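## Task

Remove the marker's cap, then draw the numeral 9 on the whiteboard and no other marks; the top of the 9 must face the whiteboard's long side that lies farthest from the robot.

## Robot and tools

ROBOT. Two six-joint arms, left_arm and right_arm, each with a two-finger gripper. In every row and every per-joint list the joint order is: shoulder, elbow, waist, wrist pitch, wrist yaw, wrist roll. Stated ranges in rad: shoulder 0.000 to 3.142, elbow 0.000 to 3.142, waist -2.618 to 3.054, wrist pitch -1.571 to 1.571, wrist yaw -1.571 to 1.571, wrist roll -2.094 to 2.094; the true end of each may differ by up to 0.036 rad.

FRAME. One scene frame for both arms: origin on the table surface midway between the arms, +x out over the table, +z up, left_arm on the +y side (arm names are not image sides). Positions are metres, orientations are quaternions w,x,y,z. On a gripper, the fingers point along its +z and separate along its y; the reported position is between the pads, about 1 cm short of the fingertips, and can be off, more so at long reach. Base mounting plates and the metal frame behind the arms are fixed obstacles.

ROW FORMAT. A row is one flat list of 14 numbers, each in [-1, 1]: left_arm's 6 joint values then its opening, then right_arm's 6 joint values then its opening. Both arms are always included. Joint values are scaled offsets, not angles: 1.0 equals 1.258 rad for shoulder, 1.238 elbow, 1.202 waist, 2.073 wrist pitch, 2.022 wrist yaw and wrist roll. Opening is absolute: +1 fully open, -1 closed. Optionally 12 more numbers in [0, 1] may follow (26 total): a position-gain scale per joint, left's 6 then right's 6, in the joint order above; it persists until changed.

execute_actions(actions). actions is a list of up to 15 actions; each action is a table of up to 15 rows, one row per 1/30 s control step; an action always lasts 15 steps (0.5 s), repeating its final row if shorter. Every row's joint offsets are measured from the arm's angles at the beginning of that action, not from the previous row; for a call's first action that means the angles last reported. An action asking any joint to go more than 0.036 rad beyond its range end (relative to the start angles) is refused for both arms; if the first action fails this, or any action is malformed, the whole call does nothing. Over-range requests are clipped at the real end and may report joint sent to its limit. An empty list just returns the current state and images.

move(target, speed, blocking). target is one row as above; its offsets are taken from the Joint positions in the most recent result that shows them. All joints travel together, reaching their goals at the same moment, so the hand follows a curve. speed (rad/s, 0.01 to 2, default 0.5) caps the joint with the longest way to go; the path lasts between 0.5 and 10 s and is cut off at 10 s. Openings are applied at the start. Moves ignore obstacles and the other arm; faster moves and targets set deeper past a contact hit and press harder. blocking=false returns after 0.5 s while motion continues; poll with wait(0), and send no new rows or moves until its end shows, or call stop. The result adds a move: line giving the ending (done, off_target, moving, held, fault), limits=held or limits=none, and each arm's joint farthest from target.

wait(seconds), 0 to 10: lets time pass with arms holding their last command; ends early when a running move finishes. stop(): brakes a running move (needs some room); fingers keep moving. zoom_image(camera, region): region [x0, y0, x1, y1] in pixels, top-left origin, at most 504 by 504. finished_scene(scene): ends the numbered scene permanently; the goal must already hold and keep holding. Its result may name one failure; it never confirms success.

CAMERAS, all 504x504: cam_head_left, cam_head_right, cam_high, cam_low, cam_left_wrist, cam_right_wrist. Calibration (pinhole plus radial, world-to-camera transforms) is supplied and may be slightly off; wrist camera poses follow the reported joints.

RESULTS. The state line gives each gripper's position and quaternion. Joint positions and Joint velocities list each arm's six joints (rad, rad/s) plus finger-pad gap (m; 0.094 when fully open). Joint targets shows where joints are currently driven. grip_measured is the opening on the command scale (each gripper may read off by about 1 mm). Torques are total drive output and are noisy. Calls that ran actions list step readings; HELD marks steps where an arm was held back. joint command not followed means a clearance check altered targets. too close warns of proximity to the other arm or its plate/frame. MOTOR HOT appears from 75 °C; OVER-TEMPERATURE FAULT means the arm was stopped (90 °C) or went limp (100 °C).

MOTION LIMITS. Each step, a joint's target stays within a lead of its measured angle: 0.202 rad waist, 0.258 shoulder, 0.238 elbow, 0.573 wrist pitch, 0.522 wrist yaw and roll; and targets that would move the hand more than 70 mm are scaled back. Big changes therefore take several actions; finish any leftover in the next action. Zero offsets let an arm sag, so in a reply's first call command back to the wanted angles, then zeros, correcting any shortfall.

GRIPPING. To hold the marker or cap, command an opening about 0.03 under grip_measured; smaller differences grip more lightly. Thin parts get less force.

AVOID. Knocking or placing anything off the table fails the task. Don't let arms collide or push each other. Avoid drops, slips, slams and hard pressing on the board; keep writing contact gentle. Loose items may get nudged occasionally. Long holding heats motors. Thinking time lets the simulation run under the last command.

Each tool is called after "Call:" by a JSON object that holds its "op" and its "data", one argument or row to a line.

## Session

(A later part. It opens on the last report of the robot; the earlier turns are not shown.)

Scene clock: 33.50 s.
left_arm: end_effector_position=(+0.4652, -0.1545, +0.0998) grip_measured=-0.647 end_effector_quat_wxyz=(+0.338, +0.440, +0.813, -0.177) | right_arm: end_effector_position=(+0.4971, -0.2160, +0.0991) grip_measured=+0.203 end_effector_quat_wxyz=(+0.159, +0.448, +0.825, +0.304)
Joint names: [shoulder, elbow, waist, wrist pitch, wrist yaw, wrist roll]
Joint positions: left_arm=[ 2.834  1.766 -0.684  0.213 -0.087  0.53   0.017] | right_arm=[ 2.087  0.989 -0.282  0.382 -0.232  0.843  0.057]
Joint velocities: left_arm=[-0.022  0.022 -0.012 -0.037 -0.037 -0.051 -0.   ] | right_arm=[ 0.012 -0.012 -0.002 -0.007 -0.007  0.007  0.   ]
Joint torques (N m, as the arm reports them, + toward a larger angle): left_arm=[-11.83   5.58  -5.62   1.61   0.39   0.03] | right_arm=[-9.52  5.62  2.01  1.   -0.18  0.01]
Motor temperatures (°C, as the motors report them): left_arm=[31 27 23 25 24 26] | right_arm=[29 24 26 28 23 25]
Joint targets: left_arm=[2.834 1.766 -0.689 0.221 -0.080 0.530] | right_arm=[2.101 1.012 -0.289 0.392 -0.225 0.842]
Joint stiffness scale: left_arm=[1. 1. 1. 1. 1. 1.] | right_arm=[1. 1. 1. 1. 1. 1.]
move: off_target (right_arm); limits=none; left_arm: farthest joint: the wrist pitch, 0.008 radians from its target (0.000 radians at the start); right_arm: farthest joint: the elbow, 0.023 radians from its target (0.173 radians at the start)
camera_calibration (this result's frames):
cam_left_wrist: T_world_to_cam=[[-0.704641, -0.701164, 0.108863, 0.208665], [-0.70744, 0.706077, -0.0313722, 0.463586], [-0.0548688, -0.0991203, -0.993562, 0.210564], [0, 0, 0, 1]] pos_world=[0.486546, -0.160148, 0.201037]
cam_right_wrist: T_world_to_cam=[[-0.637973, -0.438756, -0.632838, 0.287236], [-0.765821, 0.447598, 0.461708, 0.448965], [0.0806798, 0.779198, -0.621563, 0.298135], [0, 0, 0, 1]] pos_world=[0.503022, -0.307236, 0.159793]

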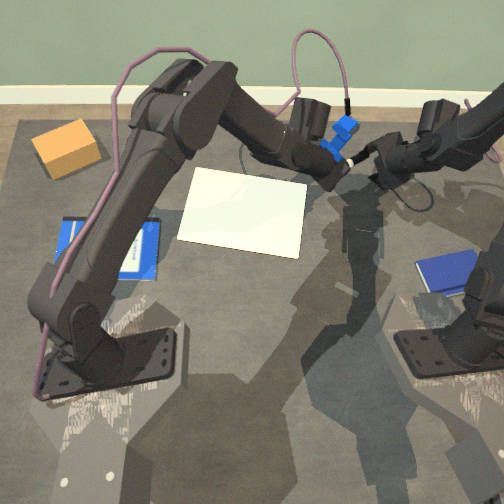

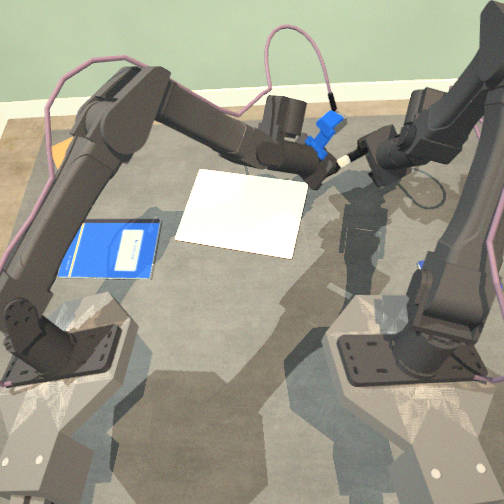

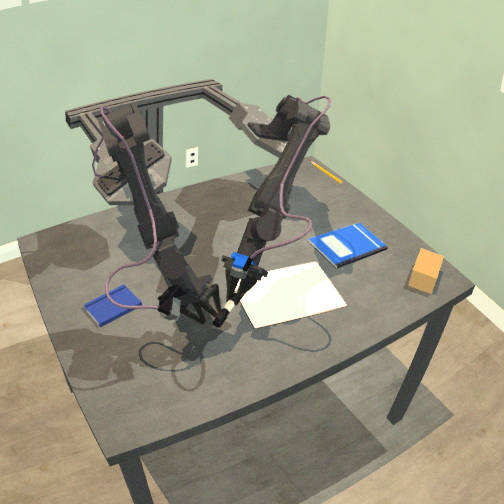

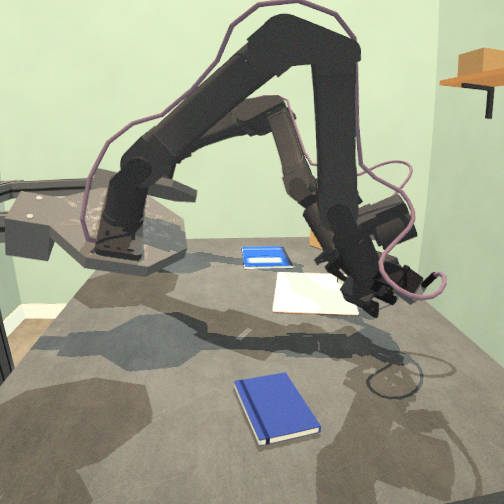

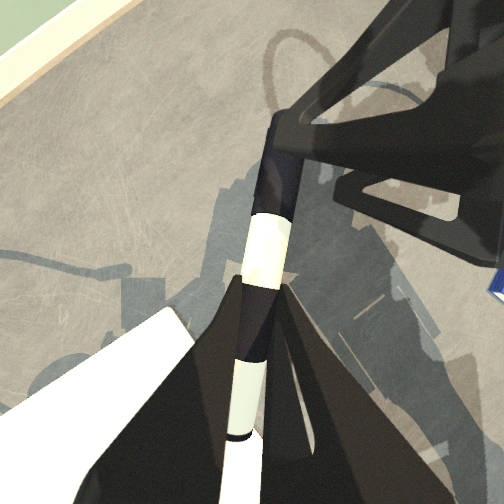

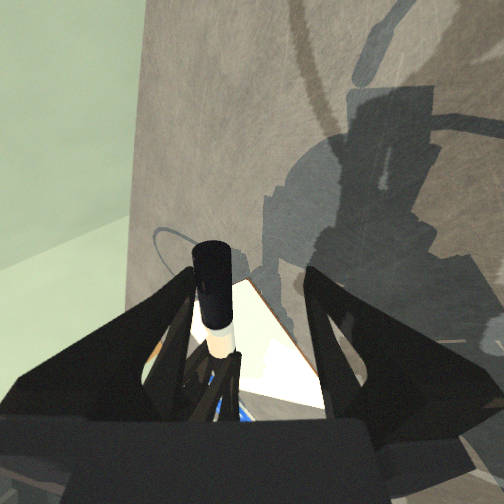

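Call:
{"op": "move", "data": {
  "target": [0,0,0,0,0,0,-0.74,0.011,0.065,0.028,-0.02,0,0,0.2],
  "speed": 0.2
}}

Scene clock: 35.03 s.
left_arm: end_effector_position=(+0.4652, -0.1543, +0.0996) grip_measured=-0.647 end_effector_quat_wxyz=(+0.338, +0.440, +0.813, -0.177) | right_arm: end_effector_position=(+0.5147, -0.2100, +0.1098) grip_measured=+0.203 end_effector_quat_wxyz=(+0.165, +0.439, +0.826, +0.312)
Joint names: [shoulder, elbow, waist, wrist pitch, wrist yaw, wrist roll]
Joint positions: left_arm=[ 2.834  1.766 -0.684  0.212 -0.088  0.53   0.017] | right_arm=[ 2.087  1.047 -0.261  0.343 -0.232  0.844  0.057]
Joint velocities: left_arm=[-0.007  0.007 -0.012  0.022  0.037  0.007  0.001] | right_arm=[-0.012 -0.012 -0.007 -0.037  0.051 -0.022  0.   ]
Joint torques (N m, as the arm reports them, + toward a larger angle): left_arm=[-11.9    5.46  -5.3    1.49   0.32   0.03] | right_arm=[-9.8   5.96  3.82  0.92 -0.29  0.01]
Motor temperatures (°C, as the motors report them): left_arm=[31 27 23 25 24 26] | right_arm=[29 24 26 28 23 25]
Joint targets: left_arm=[2.834 1.766 -0.684 0.213 -0.087 0.530] | right_arm=[2.101 1.070 -0.248 0.341 -0.232 0.843]
Joint stiffness scale: left_arm=[1. 1. 1. 1. 1. 1.] | right_arm=[1. 1. 1. 1. 1. 1.]
move: off_target (right_arm); limits=none; left_arm: farthest joint: the wrist pitch, 0.001 radians from its target (0.000 radians at the start); right_arm: farthest joint: the elbow, 0.023 radians from its target (0.081 radians at the start)
camera_calibration (this result's frames):
cam_left_wrist: T_world_to_cam=[[-0.704257, -0.701665, 0.108113, 0.20865], [-0.707825, 0.705724, -0.0306085, 0.463529], [-0.0548209, -0.0980811, -0.993667, 0.210605], [0, 0, 0, 1]] pos_world=[0.486586, -0.160065, 0.200901]
cam_right_wrist: T_world_to_cam=[[-0.616759, -0.444574, -0.649586, 0.297582], [-0.782619, 0.434772, 0.445513, 0.462469], [0.0843579, 0.783152, -0.616082, 0.297025], [0, 0, 0, 1]] pos_world=[0.520417, -0.301386, 0.170261]

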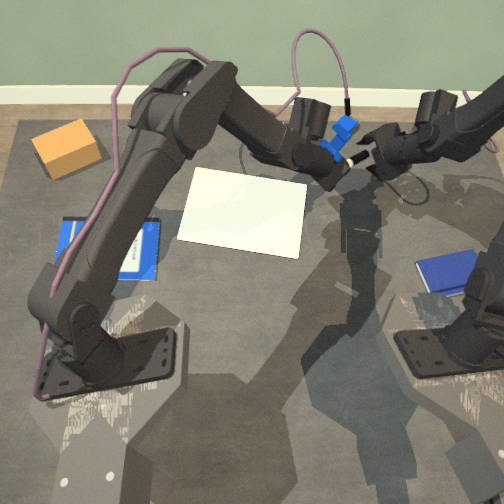

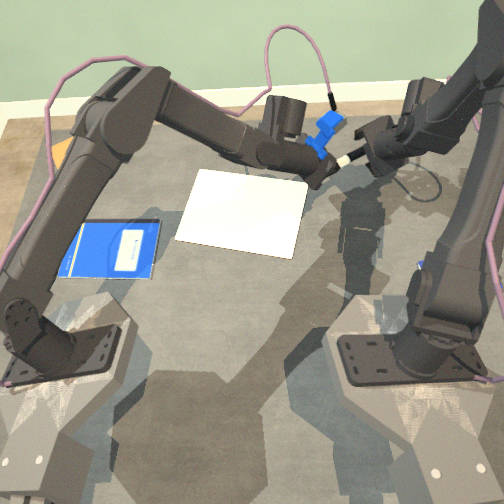

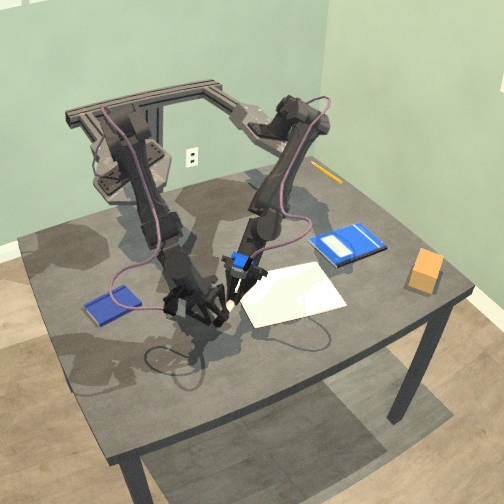

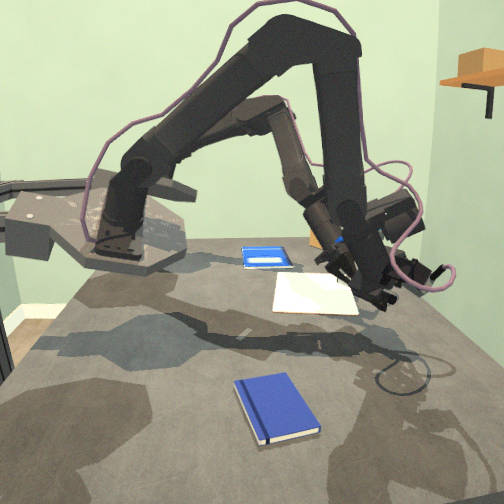

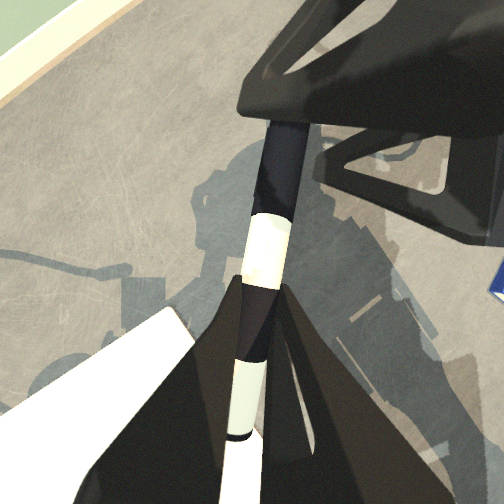

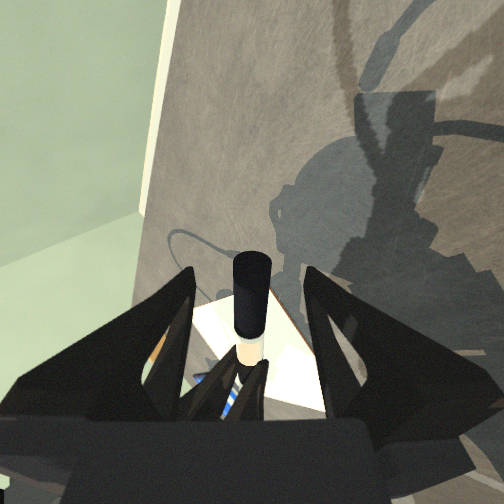

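Call:
{"op": "move", "data": {
  "target": [0,0,0,0,0,0,-0.74,0.035,0.01,0.028,0.018,0,0,0.2],
  "speed": 0.2
}}

Scene clock: 37.33 s.
left_arm: end_effector_position=(+0.4653, -0.1541, +0.0996) grip_measured=-0.647 end_effector_quat_wxyz=(+0.338, +0.439, +0.813, -0.176) | right_arm: end_effector_position=(+0.5098, -0.1954, +0.1001) grip_measured=+0.203 end_effector_quat_wxyz=(+0.156, +0.432, +0.830, +0.315)
Joint names: [shoulder, elbow, waist, wrist pitch, wrist yaw, wrist roll]
Joint positions: left_arm=[ 2.834  1.766 -0.684  0.212 -0.089  0.53   0.017] | right_arm=[ 2.125  1.047 -0.24   0.364 -0.232  0.846  0.057]
Joint velocities: left_arm=[ 0.007 -0.017  0.002 -0.022 -0.037 -0.066 -0.001] | right_arm=[-0.002  0.017 -0.007 -0.022 -0.037 -0.007 -0.   ]
Joint torques (N m, as the arm reports them, + toward a larger angle): left_arm=[-11.83   5.61  -5.26   1.5    0.3    0.02] | right_arm=[-10.43   4.83   3.84   1.07  -0.29   0.01]
Motor temperatures (°C, as the motors report them): left_arm=[32 27 23 26 24 26] | right_arm=[29 24 26 28 23 25]
Joint targets: left_arm=[2.834 1.766 -0.684 0.212 -0.088 0.530] | right_arm=[2.131 1.059 -0.227 0.380 -0.232 0.845]
Joint stiffness scale: left_arm=[1. 1. 1. 1. 1. 1.] | right_arm=[1. 1. 1. 1. 1. 1.]
move: done; limits=none; left_arm: farthest joint: the wrist yaw, 0.001 radians from its target (0.000 radians at the start); right_arm: farthest joint: the wrist pitch, 0.016 radians from its target (0.038 radians at the start)
camera_calibration (this result's frames):
cam_left_wrist: T_world_to_cam=[[-0.703794, -0.702251, 0.107317, 0.208617], [-0.708312, 0.705254, -0.0301904, 0.463603], [-0.0544845, -0.0972617, -0.993766, 0.210535], [0, 0, 0, 1]] pos_world=[0.48667, -0.159979, 0.200831]
cam_right_wrist: T_world_to_cam=[[-0.612901, -0.452892, -0.647489, 0.290952], [-0.787846, 0.412928, 0.456934, 0.453945], [0.060425, 0.790177, -0.609893, 0.292938], [0, 0, 0, 1]] pos_world=[0.518263, -0.28715, 0.159626]

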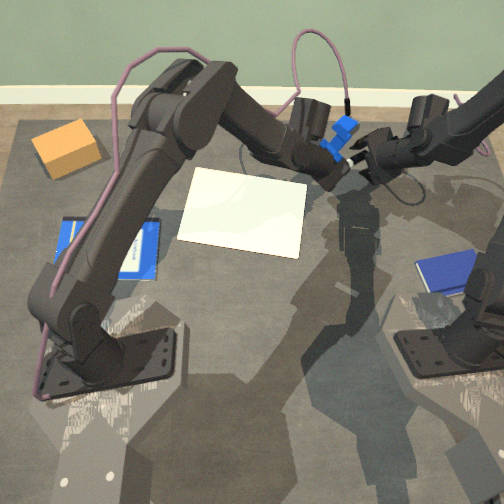

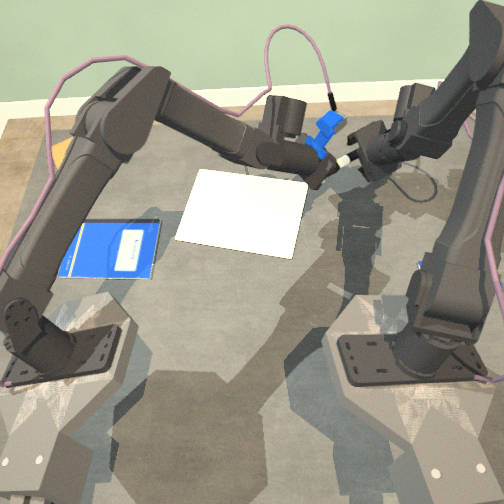

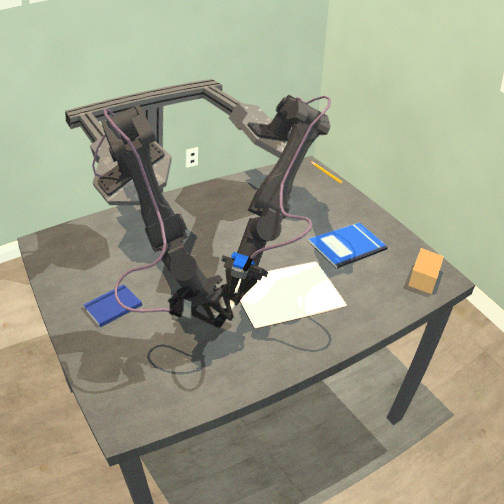

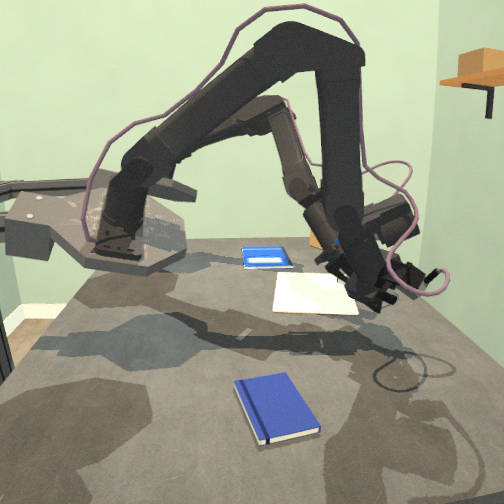

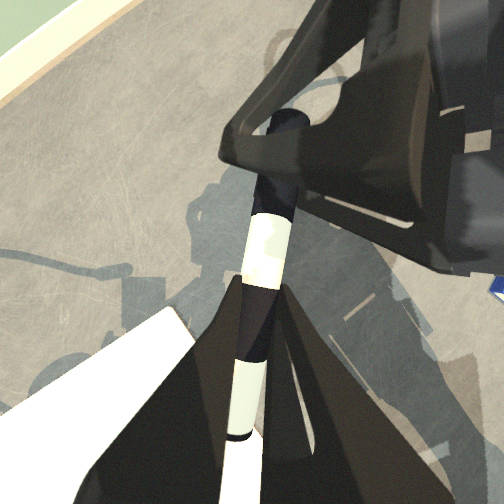

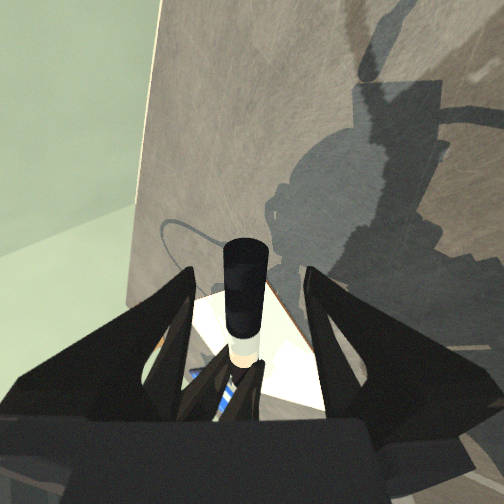

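Good; close.

Call:
{"op": "execute_actions", "data": {
  "actions": [
    [[0,0,0,0,0,0,-0.74,0,0,0,0,0,0,-0.4]],
    [[0,0,0,0,0,0,-0.74,0,0,0,0,0,0,-0.72]],
    [[0,0,0,0,0,0,-0.74,0,0,0,0,0,0,-0.72]]
  ]
}}

Scene clock: 39.00 s.
left_arm: end_effector_position=(+0.4642, -0.1540, +0.0986) grip_measured=-0.647 end_effector_quat_wxyz=(+0.335, +0.441, +0.814, -0.177) | right_arm: end_effector_position=(+0.5102, -0.1948, +0.1007) grip_measured=-0.612 end_effector_quat_wxyz=(+0.155, +0.433, +0.829, +0.318)
Joint names: [shoulder, elbow, waist, wrist pitch, wrist yaw, wrist roll]
Joint positions: left_arm=[ 2.835  1.766 -0.684  0.208 -0.088  0.53   0.017] | right_arm=[ 2.125  1.047 -0.24   0.366 -0.236  0.85   0.018]
Joint velocities: left_arm=[-0.002 -0.012  0.002  0.022 -0.022 -0.022  0.001] | right_arm=[ 0.012 -0.002 -0.032 -0.007 -0.051 -0.007 -0.   ]
Joint torques (N m, as the arm reports them, + toward a larger angle): left_arm=[-11.85   5.56  -5.32   1.49   0.3    0.03] | right_arm=[-10.95   3.77   2.78   0.92  -0.28   0.01]
Motor temperatures (°C, as the motors report them): left_arm=[32 27 23 26 24 26] | right_arm=[30 24 26 28 23 25]
Joint targets: left_arm=[2.835 1.766 -0.684 0.208 -0.088 0.530] | right_arm=[2.125 1.047 -0.240 0.366 -0.236 0.849]
Joint stiffness scale: left_arm=[1. 1. 1. 1. 1. 1.] | right_arm=[1. 1. 1. 1. 1. 1.]
Step readings (joint positions; steps 1 to 15: 1st action; 16 to 30: 2nd action; 31 to 45: 3rd action):
0: left_arm=[2.834 1.766 -0.684 0.212 -0.089 0.530] | right_arm=[2.125 1.047 -0.240 0.365 -0.232 0.846]
1: left_arm=[2.834 1.766 -0.684 0.212 -0.089 0.530] | right_arm=[2.125 1.047 -0.240 0.365 -0.232 0.846]
2: left_arm=[2.834 1.766 -0.684 0.212 -0.089 0.530] | right_arm=[2.125 1.047 -0.240 0.365 -0.232 0.846]
4: left_arm=[2.834 1.766 -0.684 0.212 -0.090 0.530] | right_arm=[2.125 1.047 -0.240 0.365 -0.232 0.846]
8: left_arm=[2.834 1.766 -0.684 0.212 -0.090 0.530] | right_arm=[2.125 1.047 -0.240 0.365 -0.232 0.847]
15: left_arm=[2.834 1.766 -0.684 0.212 -0.090 0.530] | right_arm=[2.125 1.047 -0.240 0.365 -0.232 0.847]
16: left_arm=[2.834 1.766 -0.684 0.212 -0.090 0.530] | right_arm=[2.125 1.047 -0.240 0.365 -0.233 0.847]
17: left_arm=[2.834 1.766 -0.684 0.209 -0.089 0.530] | right_arm=[2.125 1.047 -0.240 0.366 -0.235 0.848]
19: left_arm=[2.835 1.766 -0.684 0.208 -0.088 0.530] | right_arm=[2.125 1.047 -0.240 0.366 -0.236 0.849]
23: left_arm=[2.835 1.766 -0.684 0.208 -0.088 0.530] | right_arm=[2.125 1.047 -0.240 0.366 -0.236 0.849]
30: left_arm=[2.835 1.766 -0.684 0.208 -0.088 0.530] | right_arm=[2.125 1.047 -0.240 0.366 -0.236 0.849]
31: left_arm=[2.835 1.766 -0.684 0.208 -0.088 0.530] | right_arm=[2.125 1.047 -0.240 0.366 -0.236 0.849]
32: left_arm=[2.835 1.766 -0.684 0.208 -0.088 0.530] | right_arm=[2.125 1.047 -0.240 0.366 -0.236 0.849]
34: left_arm=[2.835 1.766 -0.684 0.208 -0.088 0.530] | right_arm=[2.125 1.047 -0.240 0.366 -0.236 0.850]
38: left_arm=[2.835 1.766 -0.684 0.208 -0.088 0.530] | right_arm=[2.125 1.047 -0.240 0.366 -0.236 0.850]
45: Joint positions above
camera_calibration (this result's frames):
cam_left_wrist: T_world_to_cam=[[-0.705139, -0.70073, 0.10843, 0.20876], [-0.706655, 0.707081, -0.0259819, 0.461774], [-0.0584623, -0.0949434, -0.993765, 0.211696], [0, 0, 0, 1]] pos_world=[0.485896, -0.160127, 0.199738]
cam_right_wrist: T_world_to_cam=[[-0.612991, -0.447866, -0.650891, 0.293215], [-0.78762, 0.411483, 0.458625, 0.453145], [0.0624278, 0.793787, -0.604983, 0.291968], [0, 0, 0, 1]] pos_world=[0.518417, -0.286901, 0.159663]

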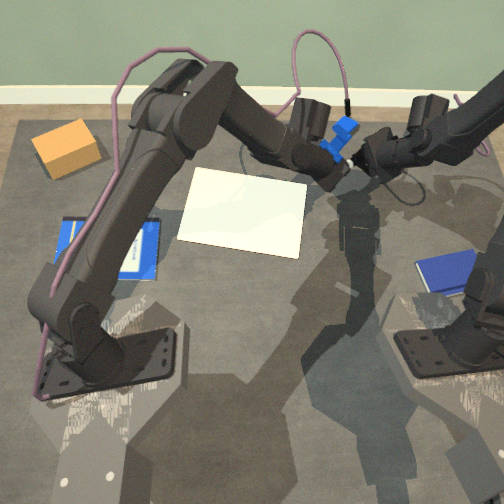

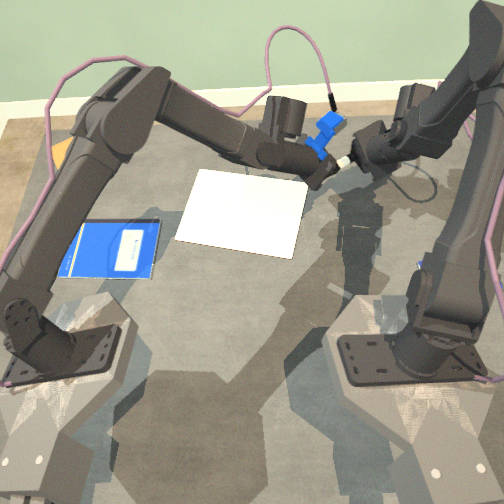

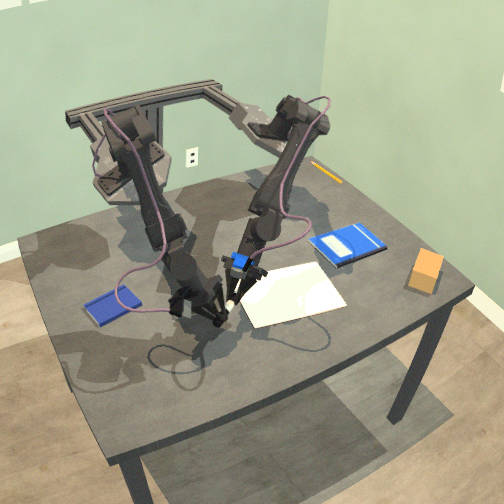

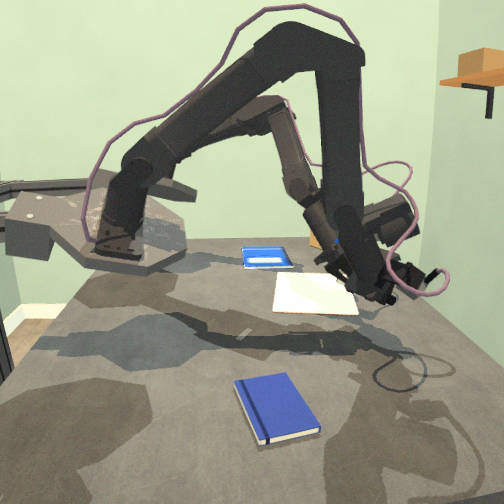

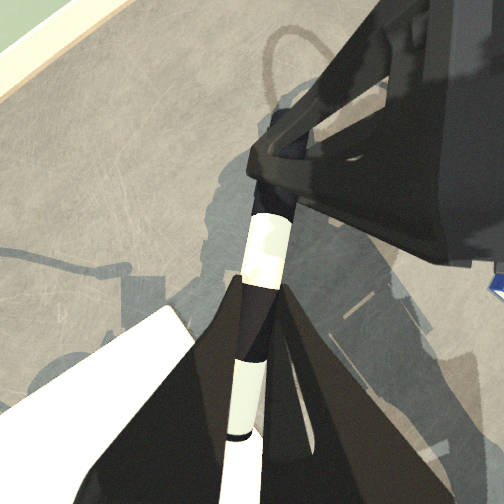

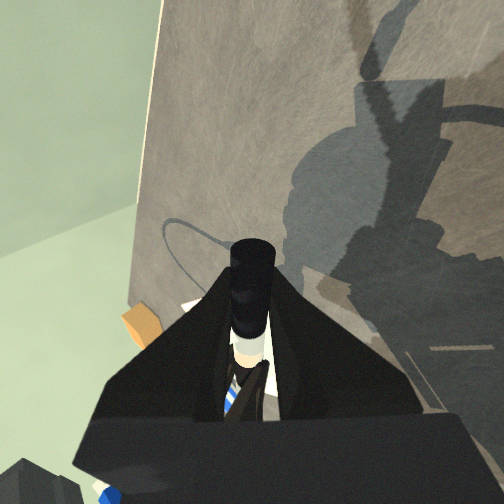

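Call:
{"op": "move", "data": {
  "target": [0,0,0,0,0,0,-0.74,0.006,0.10,-0.06,-0.048,0,0,-0.72],
  "speed": 0.15
}}

Scene clock: 40.47 s.
left_arm: end_effector_position=(+0.4666, -0.1570, +0.1024) grip_measured=-0.647 end_effector_quat_wxyz=(+0.345, +0.438, +0.810, -0.183) | right_arm: end_effector_position=(+0.5136, -0.2002, +0.1033) grip_measured=-0.612 end_effector_quat_wxyz=(+0.115, +0.438, +0.826, +0.334)
Joint names: [shoulder, elbow, waist, wrist pitch, wrist yaw, wrist roll]
Joint positions: left_arm=[ 2.835  1.766 -0.684  0.228 -0.075  0.53   0.017] | right_arm=[ 2.125  1.127 -0.274  0.219 -0.314  0.852  0.018]
Joint velocities: left_arm=[-0.007  0.007 -0.012 -0.051 -0.022  0.051 -0.001] | right_arm=[ 0.007  0.012  0.002  0.007  0.007  0.022 -0.   ]
Joint torques (N m, as the arm reports them, + toward a larger angle): left_arm=[-11.84   5.59  -5.29   1.3    0.15   0.03] | right_arm=[-10.68   7.76  -0.73   1.31   0.61   0.  ]
Motor temperatures (°C, as the motors report them): left_arm=[32 27 23 26 24 26] | right_arm=[30 24 26 28 23 25]
Joint targets: left_arm=[2.835 1.766 -0.684 0.208 -0.088 0.530] | right_arm=[2.132 1.170 -0.312 0.267 -0.236 0.850]
Joint stiffness scale: left_arm=[1. 1. 1. 1. 1. 1.] | right_arm=[1. 1. 1. 1. 1. 1.]
move: off_target (right_arm); limits=none; left_arm: farthest joint: the wrist pitch, 0.020 radians from its target (0.000 radians at the start); right_arm: farthest joint: the wrist yaw, 0.078 radians from its target (0.000 radians at the start)
camera_calibration (this result's frames):
cam_left_wrist: T_world_to_cam=[[-0.706473, -0.698288, 0.115282, 0.20828], [-0.706156, 0.706371, -0.0488313, 0.46771], [-0.0473336, -0.115905, -0.992132, 0.20675], [0, 0, 0, 1]] pos_world=[0.487206, -0.160974, 0.203951]
cam_right_wrist: T_world_to_cam=[[-0.640819, -0.418409, -0.643649, 0.313986], [-0.767573, 0.36397, 0.527597, 0.429965], [0.0135176, 0.832142, -0.554398, 0.325245], [0, 0, 0, 1]] pos_world=[0.526841, -0.295769, 0.155564]

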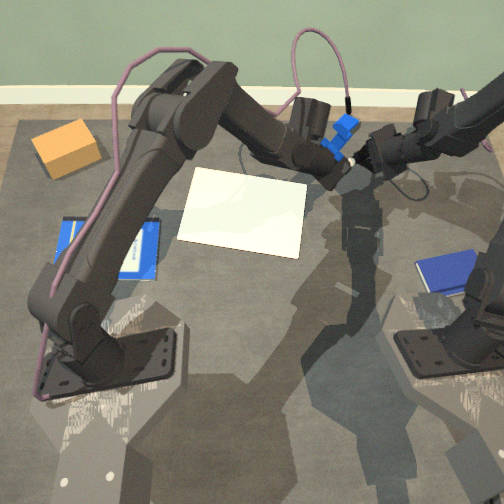

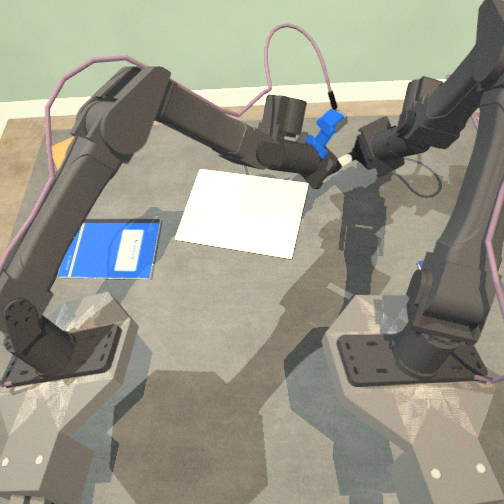

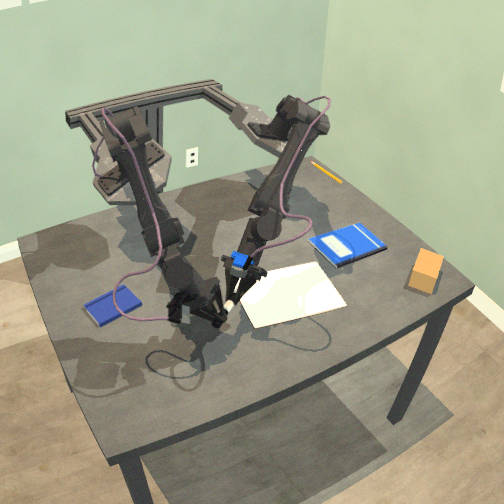

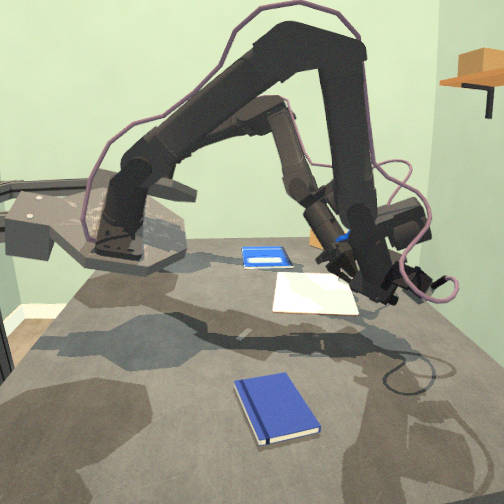

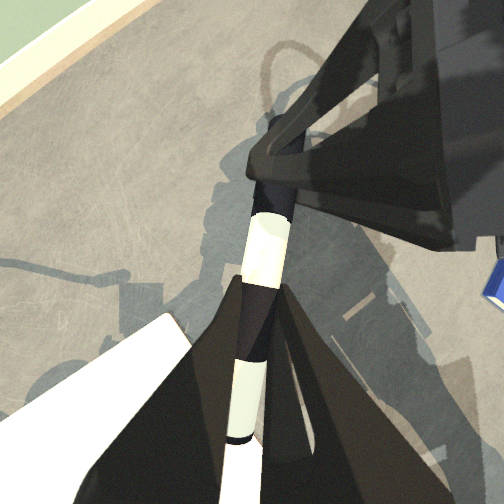

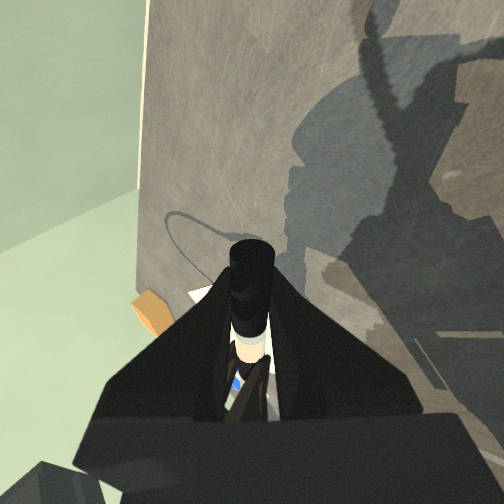

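Call:
{"op": "move", "data": {
  "target": [0,0,0,-0.01,-0.006,0,-0.74,0.004,0.045,-0.06,0.045,0.13,0,-0.72],
  "speed": 0.15
}}

Scene clock: 43.17 s.
left_arm: end_effector_position=(+0.4630, -0.1535, +0.0945) grip_measured=-0.647 end_effector_quat_wxyz=(+0.334, +0.440, +0.814, -0.177) | right_arm: end_effector_position=(+0.5360, -0.2944, +0.0908) grip_measured=-0.612 end_effector_quat_wxyz=(+0.213, +0.507, +0.808, +0.213)
Joint names: [shoulder, elbow, waist, wrist pitch, wrist yaw, wrist roll]
Joint positions: left_arm=[ 2.843  1.766 -0.682  0.215 -0.088  0.53   0.017] | right_arm=[ 2.125  1.163 -0.358  0.297 -0.058  0.854  0.018]
Joint velocities: left_arm=[-0.007 -0.012  0.002 -0.007 -0.007 -0.037 -0.001] | right_arm=[-0.002  0.007  0.017 -0.051 -0.007  0.037  0.   ]
Joint torques (N m, as the arm reports them, + toward a larger angle): left_arm=[-12.34   5.56  -5.45   1.43   0.31   0.03] | right_arm=[-11.3    6.14   3.52   1.11  -0.05  -0.02]
Motor temperatures (°C, as the motors report them): left_arm=[33 27 24 26 24 26] | right_arm=[30 24 26 28 23 25]
Joint targets: left_arm=[2.835 1.766 -0.684 0.207 -0.087 0.530] | right_arm=[2.130 1.183 -0.346 0.312 -0.050 0.852]
Joint stiffness scale: left_arm=[1. 1. 1. 1. 1. 1.] | right_arm=[1. 1. 1. 1. 1. 1.]
move: done; limits=none; left_arm: farthest joint: the shoulder, 0.008 radians from its target (0.000 radians at the start); right_arm: farthest joint: the elbow, 0.020 radians from its target (0.055 radians at the start)
camera_calibration (this result's frames):
cam_left_wrist: T_world_to_cam=[[-0.704141, -0.70163, 0.109092, 0.207997], [-0.707471, 0.706353, -0.0234739, 0.460539], [-0.0605872, -0.093708, -0.993754, 0.20879], [0, 0, 0, 1]] pos_world=[0.484927, -0.159801, 0.195606]
cam_right_wrist: T_world_to_cam=[[-0.72643, -0.419696, -0.544201, 0.317416], [-0.660672, 0.64453, 0.384831, 0.526231], [0.189242, 0.639091, -0.745487, 0.262704], [0, 0, 0, 1]] pos_world=[0.528532, -0.373845, 0.166071]

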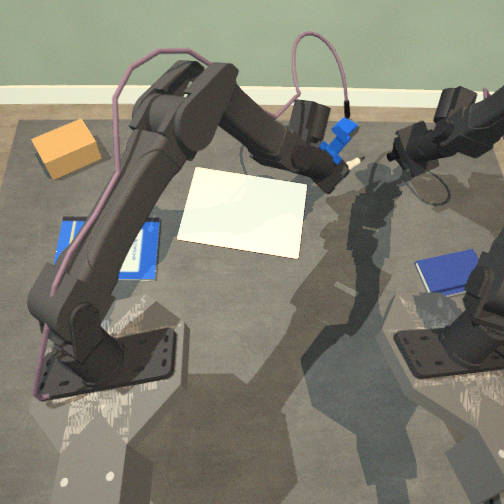

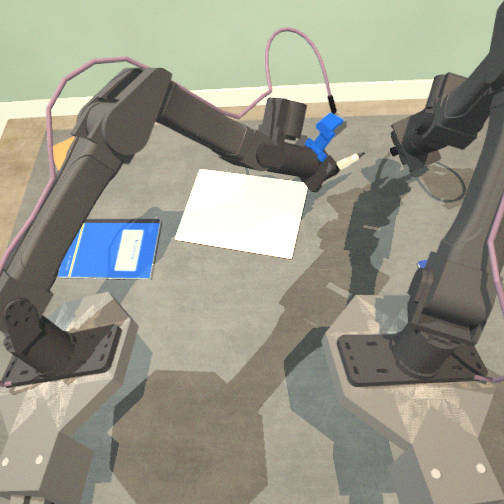

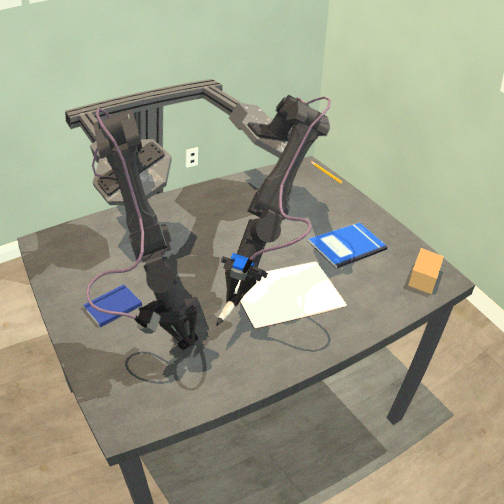

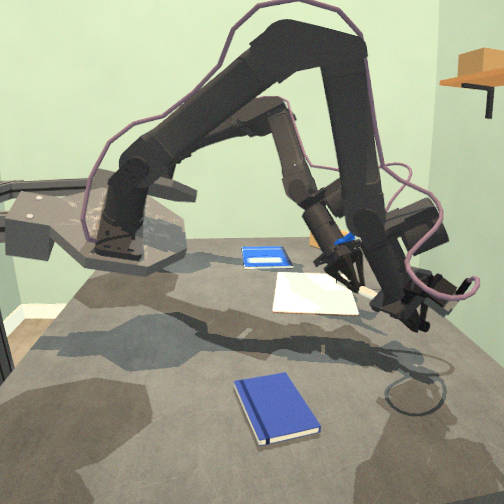

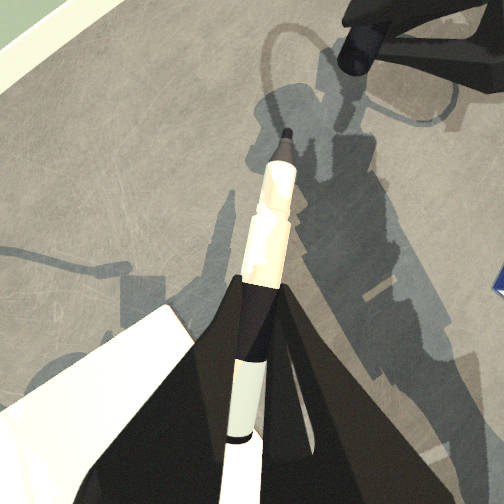

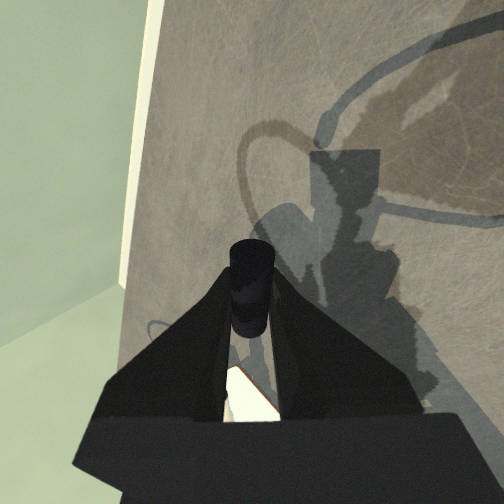

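Call:
{"op": "move", "data": {
  "target": [-0.312,0.095,0.255,-0.562,0.044,-0.262,-0.74,-0.15,0,-0.35,0,0,0,-0.72],
  "speed": 0.8
}}

Scene clock: 48.60 s.
left_arm: end_effector_position=(+0.4414, +0.0794, +0.1544) grip_measured=-0.648 end_effector_quat_wxyz=(-0.071, +0.162, +0.966, -0.188) | right_arm: end_effector_position=(+0.4797, -0.5275, +0.1269) grip_measured=-0.612 end_effector_quat_wxyz=(+0.305, +0.634, +0.704, +0.096)
Joint names: [shoulder, elbow, waist, wrist pitch, wrist yaw, wrist roll]
Joint positions: left_arm=[ 2.46   1.864 -0.366 -0.939 -0.01   0.005  0.017] | right_arm=[ 1.969  1.163 -0.778  0.292 -0.059  0.854  0.018]
Joint velocities: left_arm=[-0.017 -0.007  0.012  0.007  0.022  0.022 -0.001] | right_arm=[ 0.022 -0.007 -0.002 -0.051 -0.066  0.037 -0.   ]
Joint torques (N m, as the arm reports them, + toward a larger angle): left_arm=[-11.65   6.84  -5.48   0.05   0.4   -0.06] | right_arm=[-14.66   5.2    0.49   1.18  -0.05   0.01]
Motor temperatures (°C, as the motors report them): left_arm=[34 27 24 25 24 26] | right_arm=[31 25 26 29 23 25]
Joint targets: left_arm=[2.450 1.883 -0.375 -0.950 0.001 -0.000] | right_arm=[1.936 1.163 -0.779 0.297 -0.058 0.853]
Joint stiffness scale: left_arm=[1. 1. 1. 1. 1. 1.] | right_arm=[1. 1. 1. 1. 1. 1.]
move: off_target (right_arm); limits=none; left_arm: farthest joint: the elbow, 0.020 radians from its target (0.118 radians at the start); right_arm: farthest joint: the shoulder, 0.032 radians from its target (0.188 radians at the start)
camera_calibration (this result's frames):
cam_left_wrist: T_world_to_cam=[[-0.0820407, -0.94816, 0.307021, 0.0641218], [-0.595763, 0.293617, 0.747566, 0.146589], [-0.798959, -0.121581, -0.588968, 0.554512], [0, 0, 0, 1]] pos_world=[0.535625, 0.085175, 0.197318]
cam_right_wrist: T_world_to_cam=[[-0.841811, -0.196165, -0.502866, 0.366311], [-0.347792, 0.909579, 0.227391, 0.635062], [0.41279, 0.366312, -0.833918, 0.209398], [0, 0, 0, 1]] pos_world=[0.442796, -0.582487, 0.214419]

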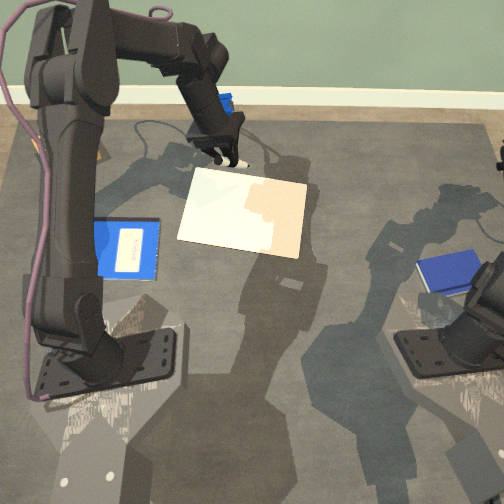

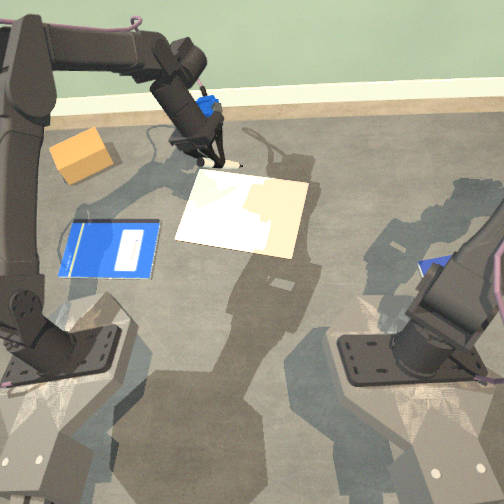

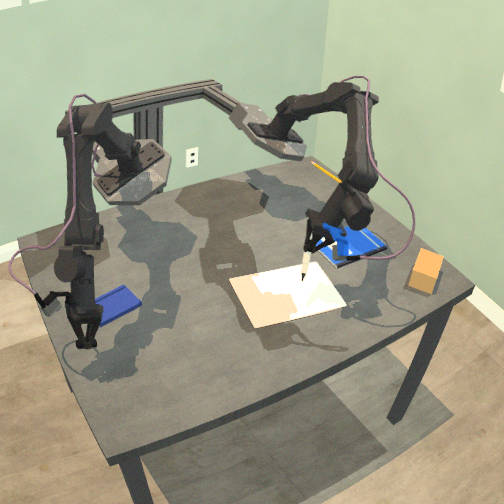

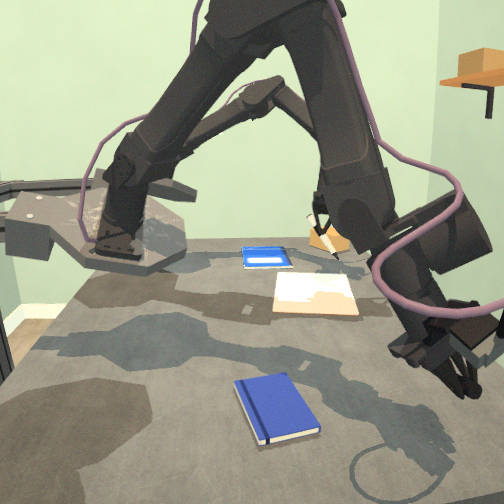

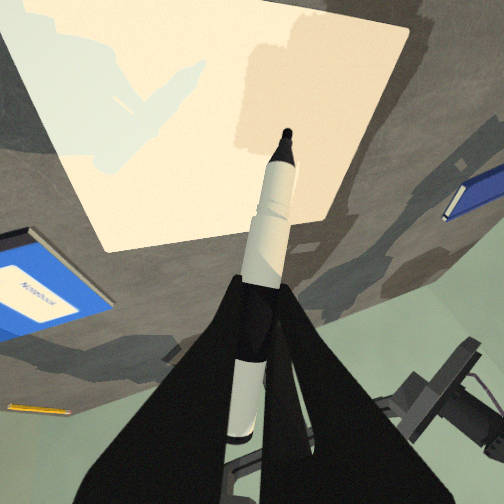

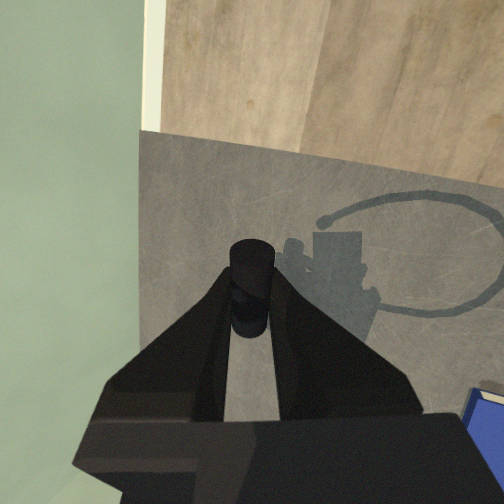

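Call:
{"op": "move", "data": {
  "target": [0.123,0.015,-0.012,0.043,0.005,0,-0.74,0,0,0,0,0,0,-0.72],
  "speed": 0.5
}}

Scene clock: 50.10 s.
left_arm: end_effector_position=(+0.4102, +0.0596, +0.0884) grip_measured=-0.648 end_effector_quat_wxyz=(-0.113, +0.171, +0.962, -0.181) | right_arm: end_effector_position=(+0.4797, -0.5275, +0.1269) grip_measured=-0.612 end_effector_quat_wxyz=(+0.305, +0.634, +0.704, +0.096)
Joint names: [shoulder, elbow, waist, wrist pitch, wrist yaw, wrist roll]
Joint positions: left_arm=[ 2.627  1.864 -0.366 -0.861 -0.01   0.005  0.017] | right_arm=[ 1.969  1.163 -0.778  0.292 -0.059  0.854  0.018]
Joint velocities: left_arm=[-0.002 -0.007  0.017 -0.037  0.007 -0.037 -0.   ] | right_arm=[ 0.012 -0.012 -0.022 -0.037  0.022  0.066  0.001]
Joint torques (N m, as the arm reports them, + toward a larger angle): left_arm=[-11.89   6.19  -5.89   0.11   0.44   0.03] | right_arm=[-12.02   5.15   0.55   1.13  -0.06   0.03]
Motor temperatures (°C, as the motors report them): left_arm=[34 27 24 25 24 26] | right_arm=[31 25 26 29 23 25]
Joint targets: left_arm=[2.615 1.882 -0.380 -0.850 0.000 0.005] | right_arm=[1.969 1.163 -0.778 0.292 -0.059 0.854]
Joint stiffness scale: left_arm=[1. 1. 1. 1. 1. 1.] | right_arm=[1. 1. 1. 1. 1. 1.]
move: done; limits=none; left_arm: farthest joint: the elbow, 0.019 radians from its target (0.019 radians at the start); right_arm: farthest joint: the waist, 0.000 radians from its target (0.000 radians at the start)
camera_calibration (this result's frames):
cam_left_wrist: T_world_to_cam=[[-0.0919829, -0.952429, 0.290547, 0.0688273], [-0.525827, 0.294243, 0.798077, 0.149884], [-0.845603, -0.0793681, -0.527878, 0.499486], [0, 0, 0, 1]] pos_world=[0.507511, 0.0610939, 0.124051]
cam_right_wrist: T_world_to_cam=[[-0.841811, -0.196165, -0.502866, 0.366311], [-0.347792, 0.909579, 0.227391, 0.635062], [0.41279, 0.366312, -0.833918, 0.209398], [0, 0, 0, 1]] pos_world=[0.442796, -0.582487, 0.214419]

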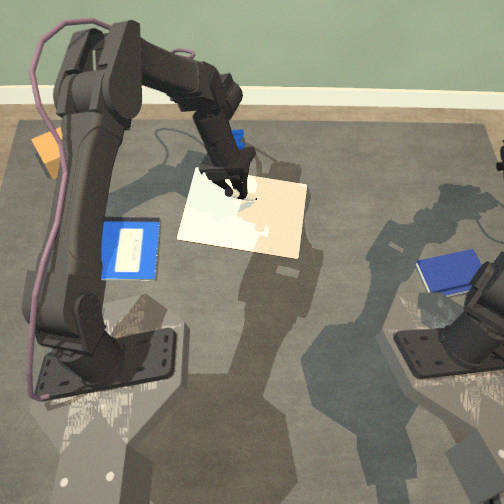

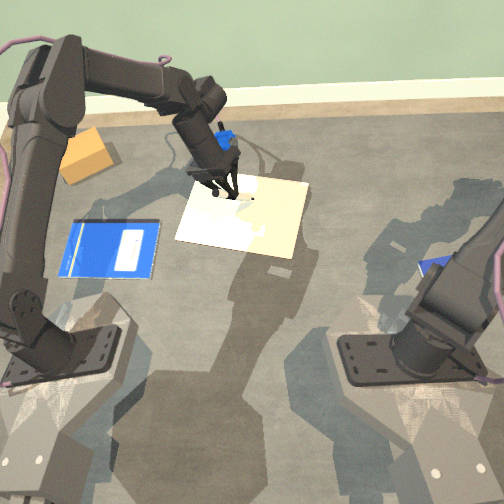

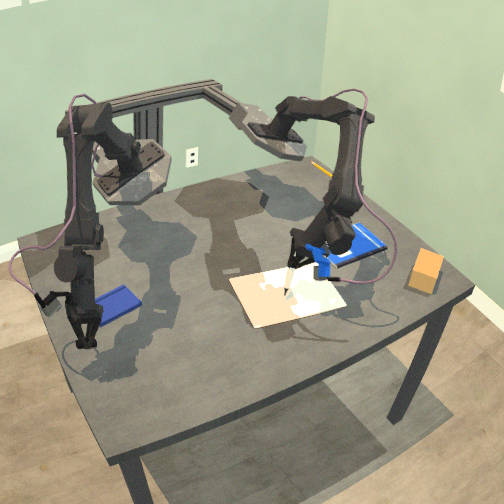

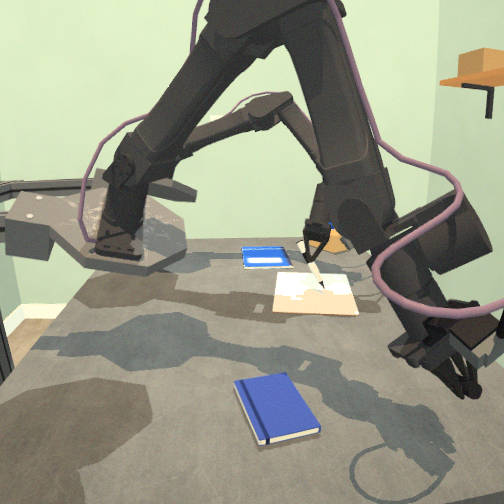

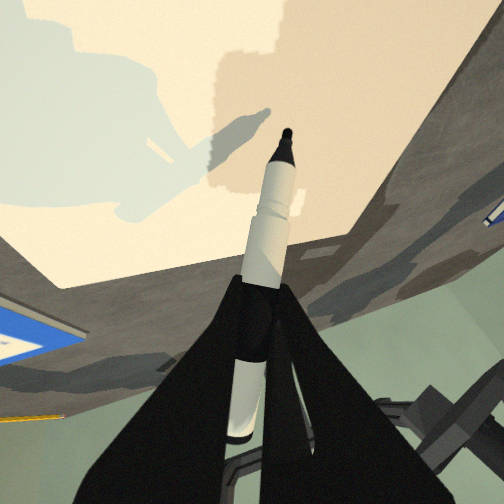

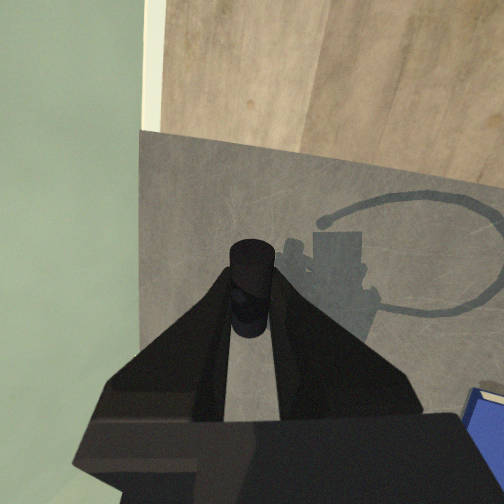

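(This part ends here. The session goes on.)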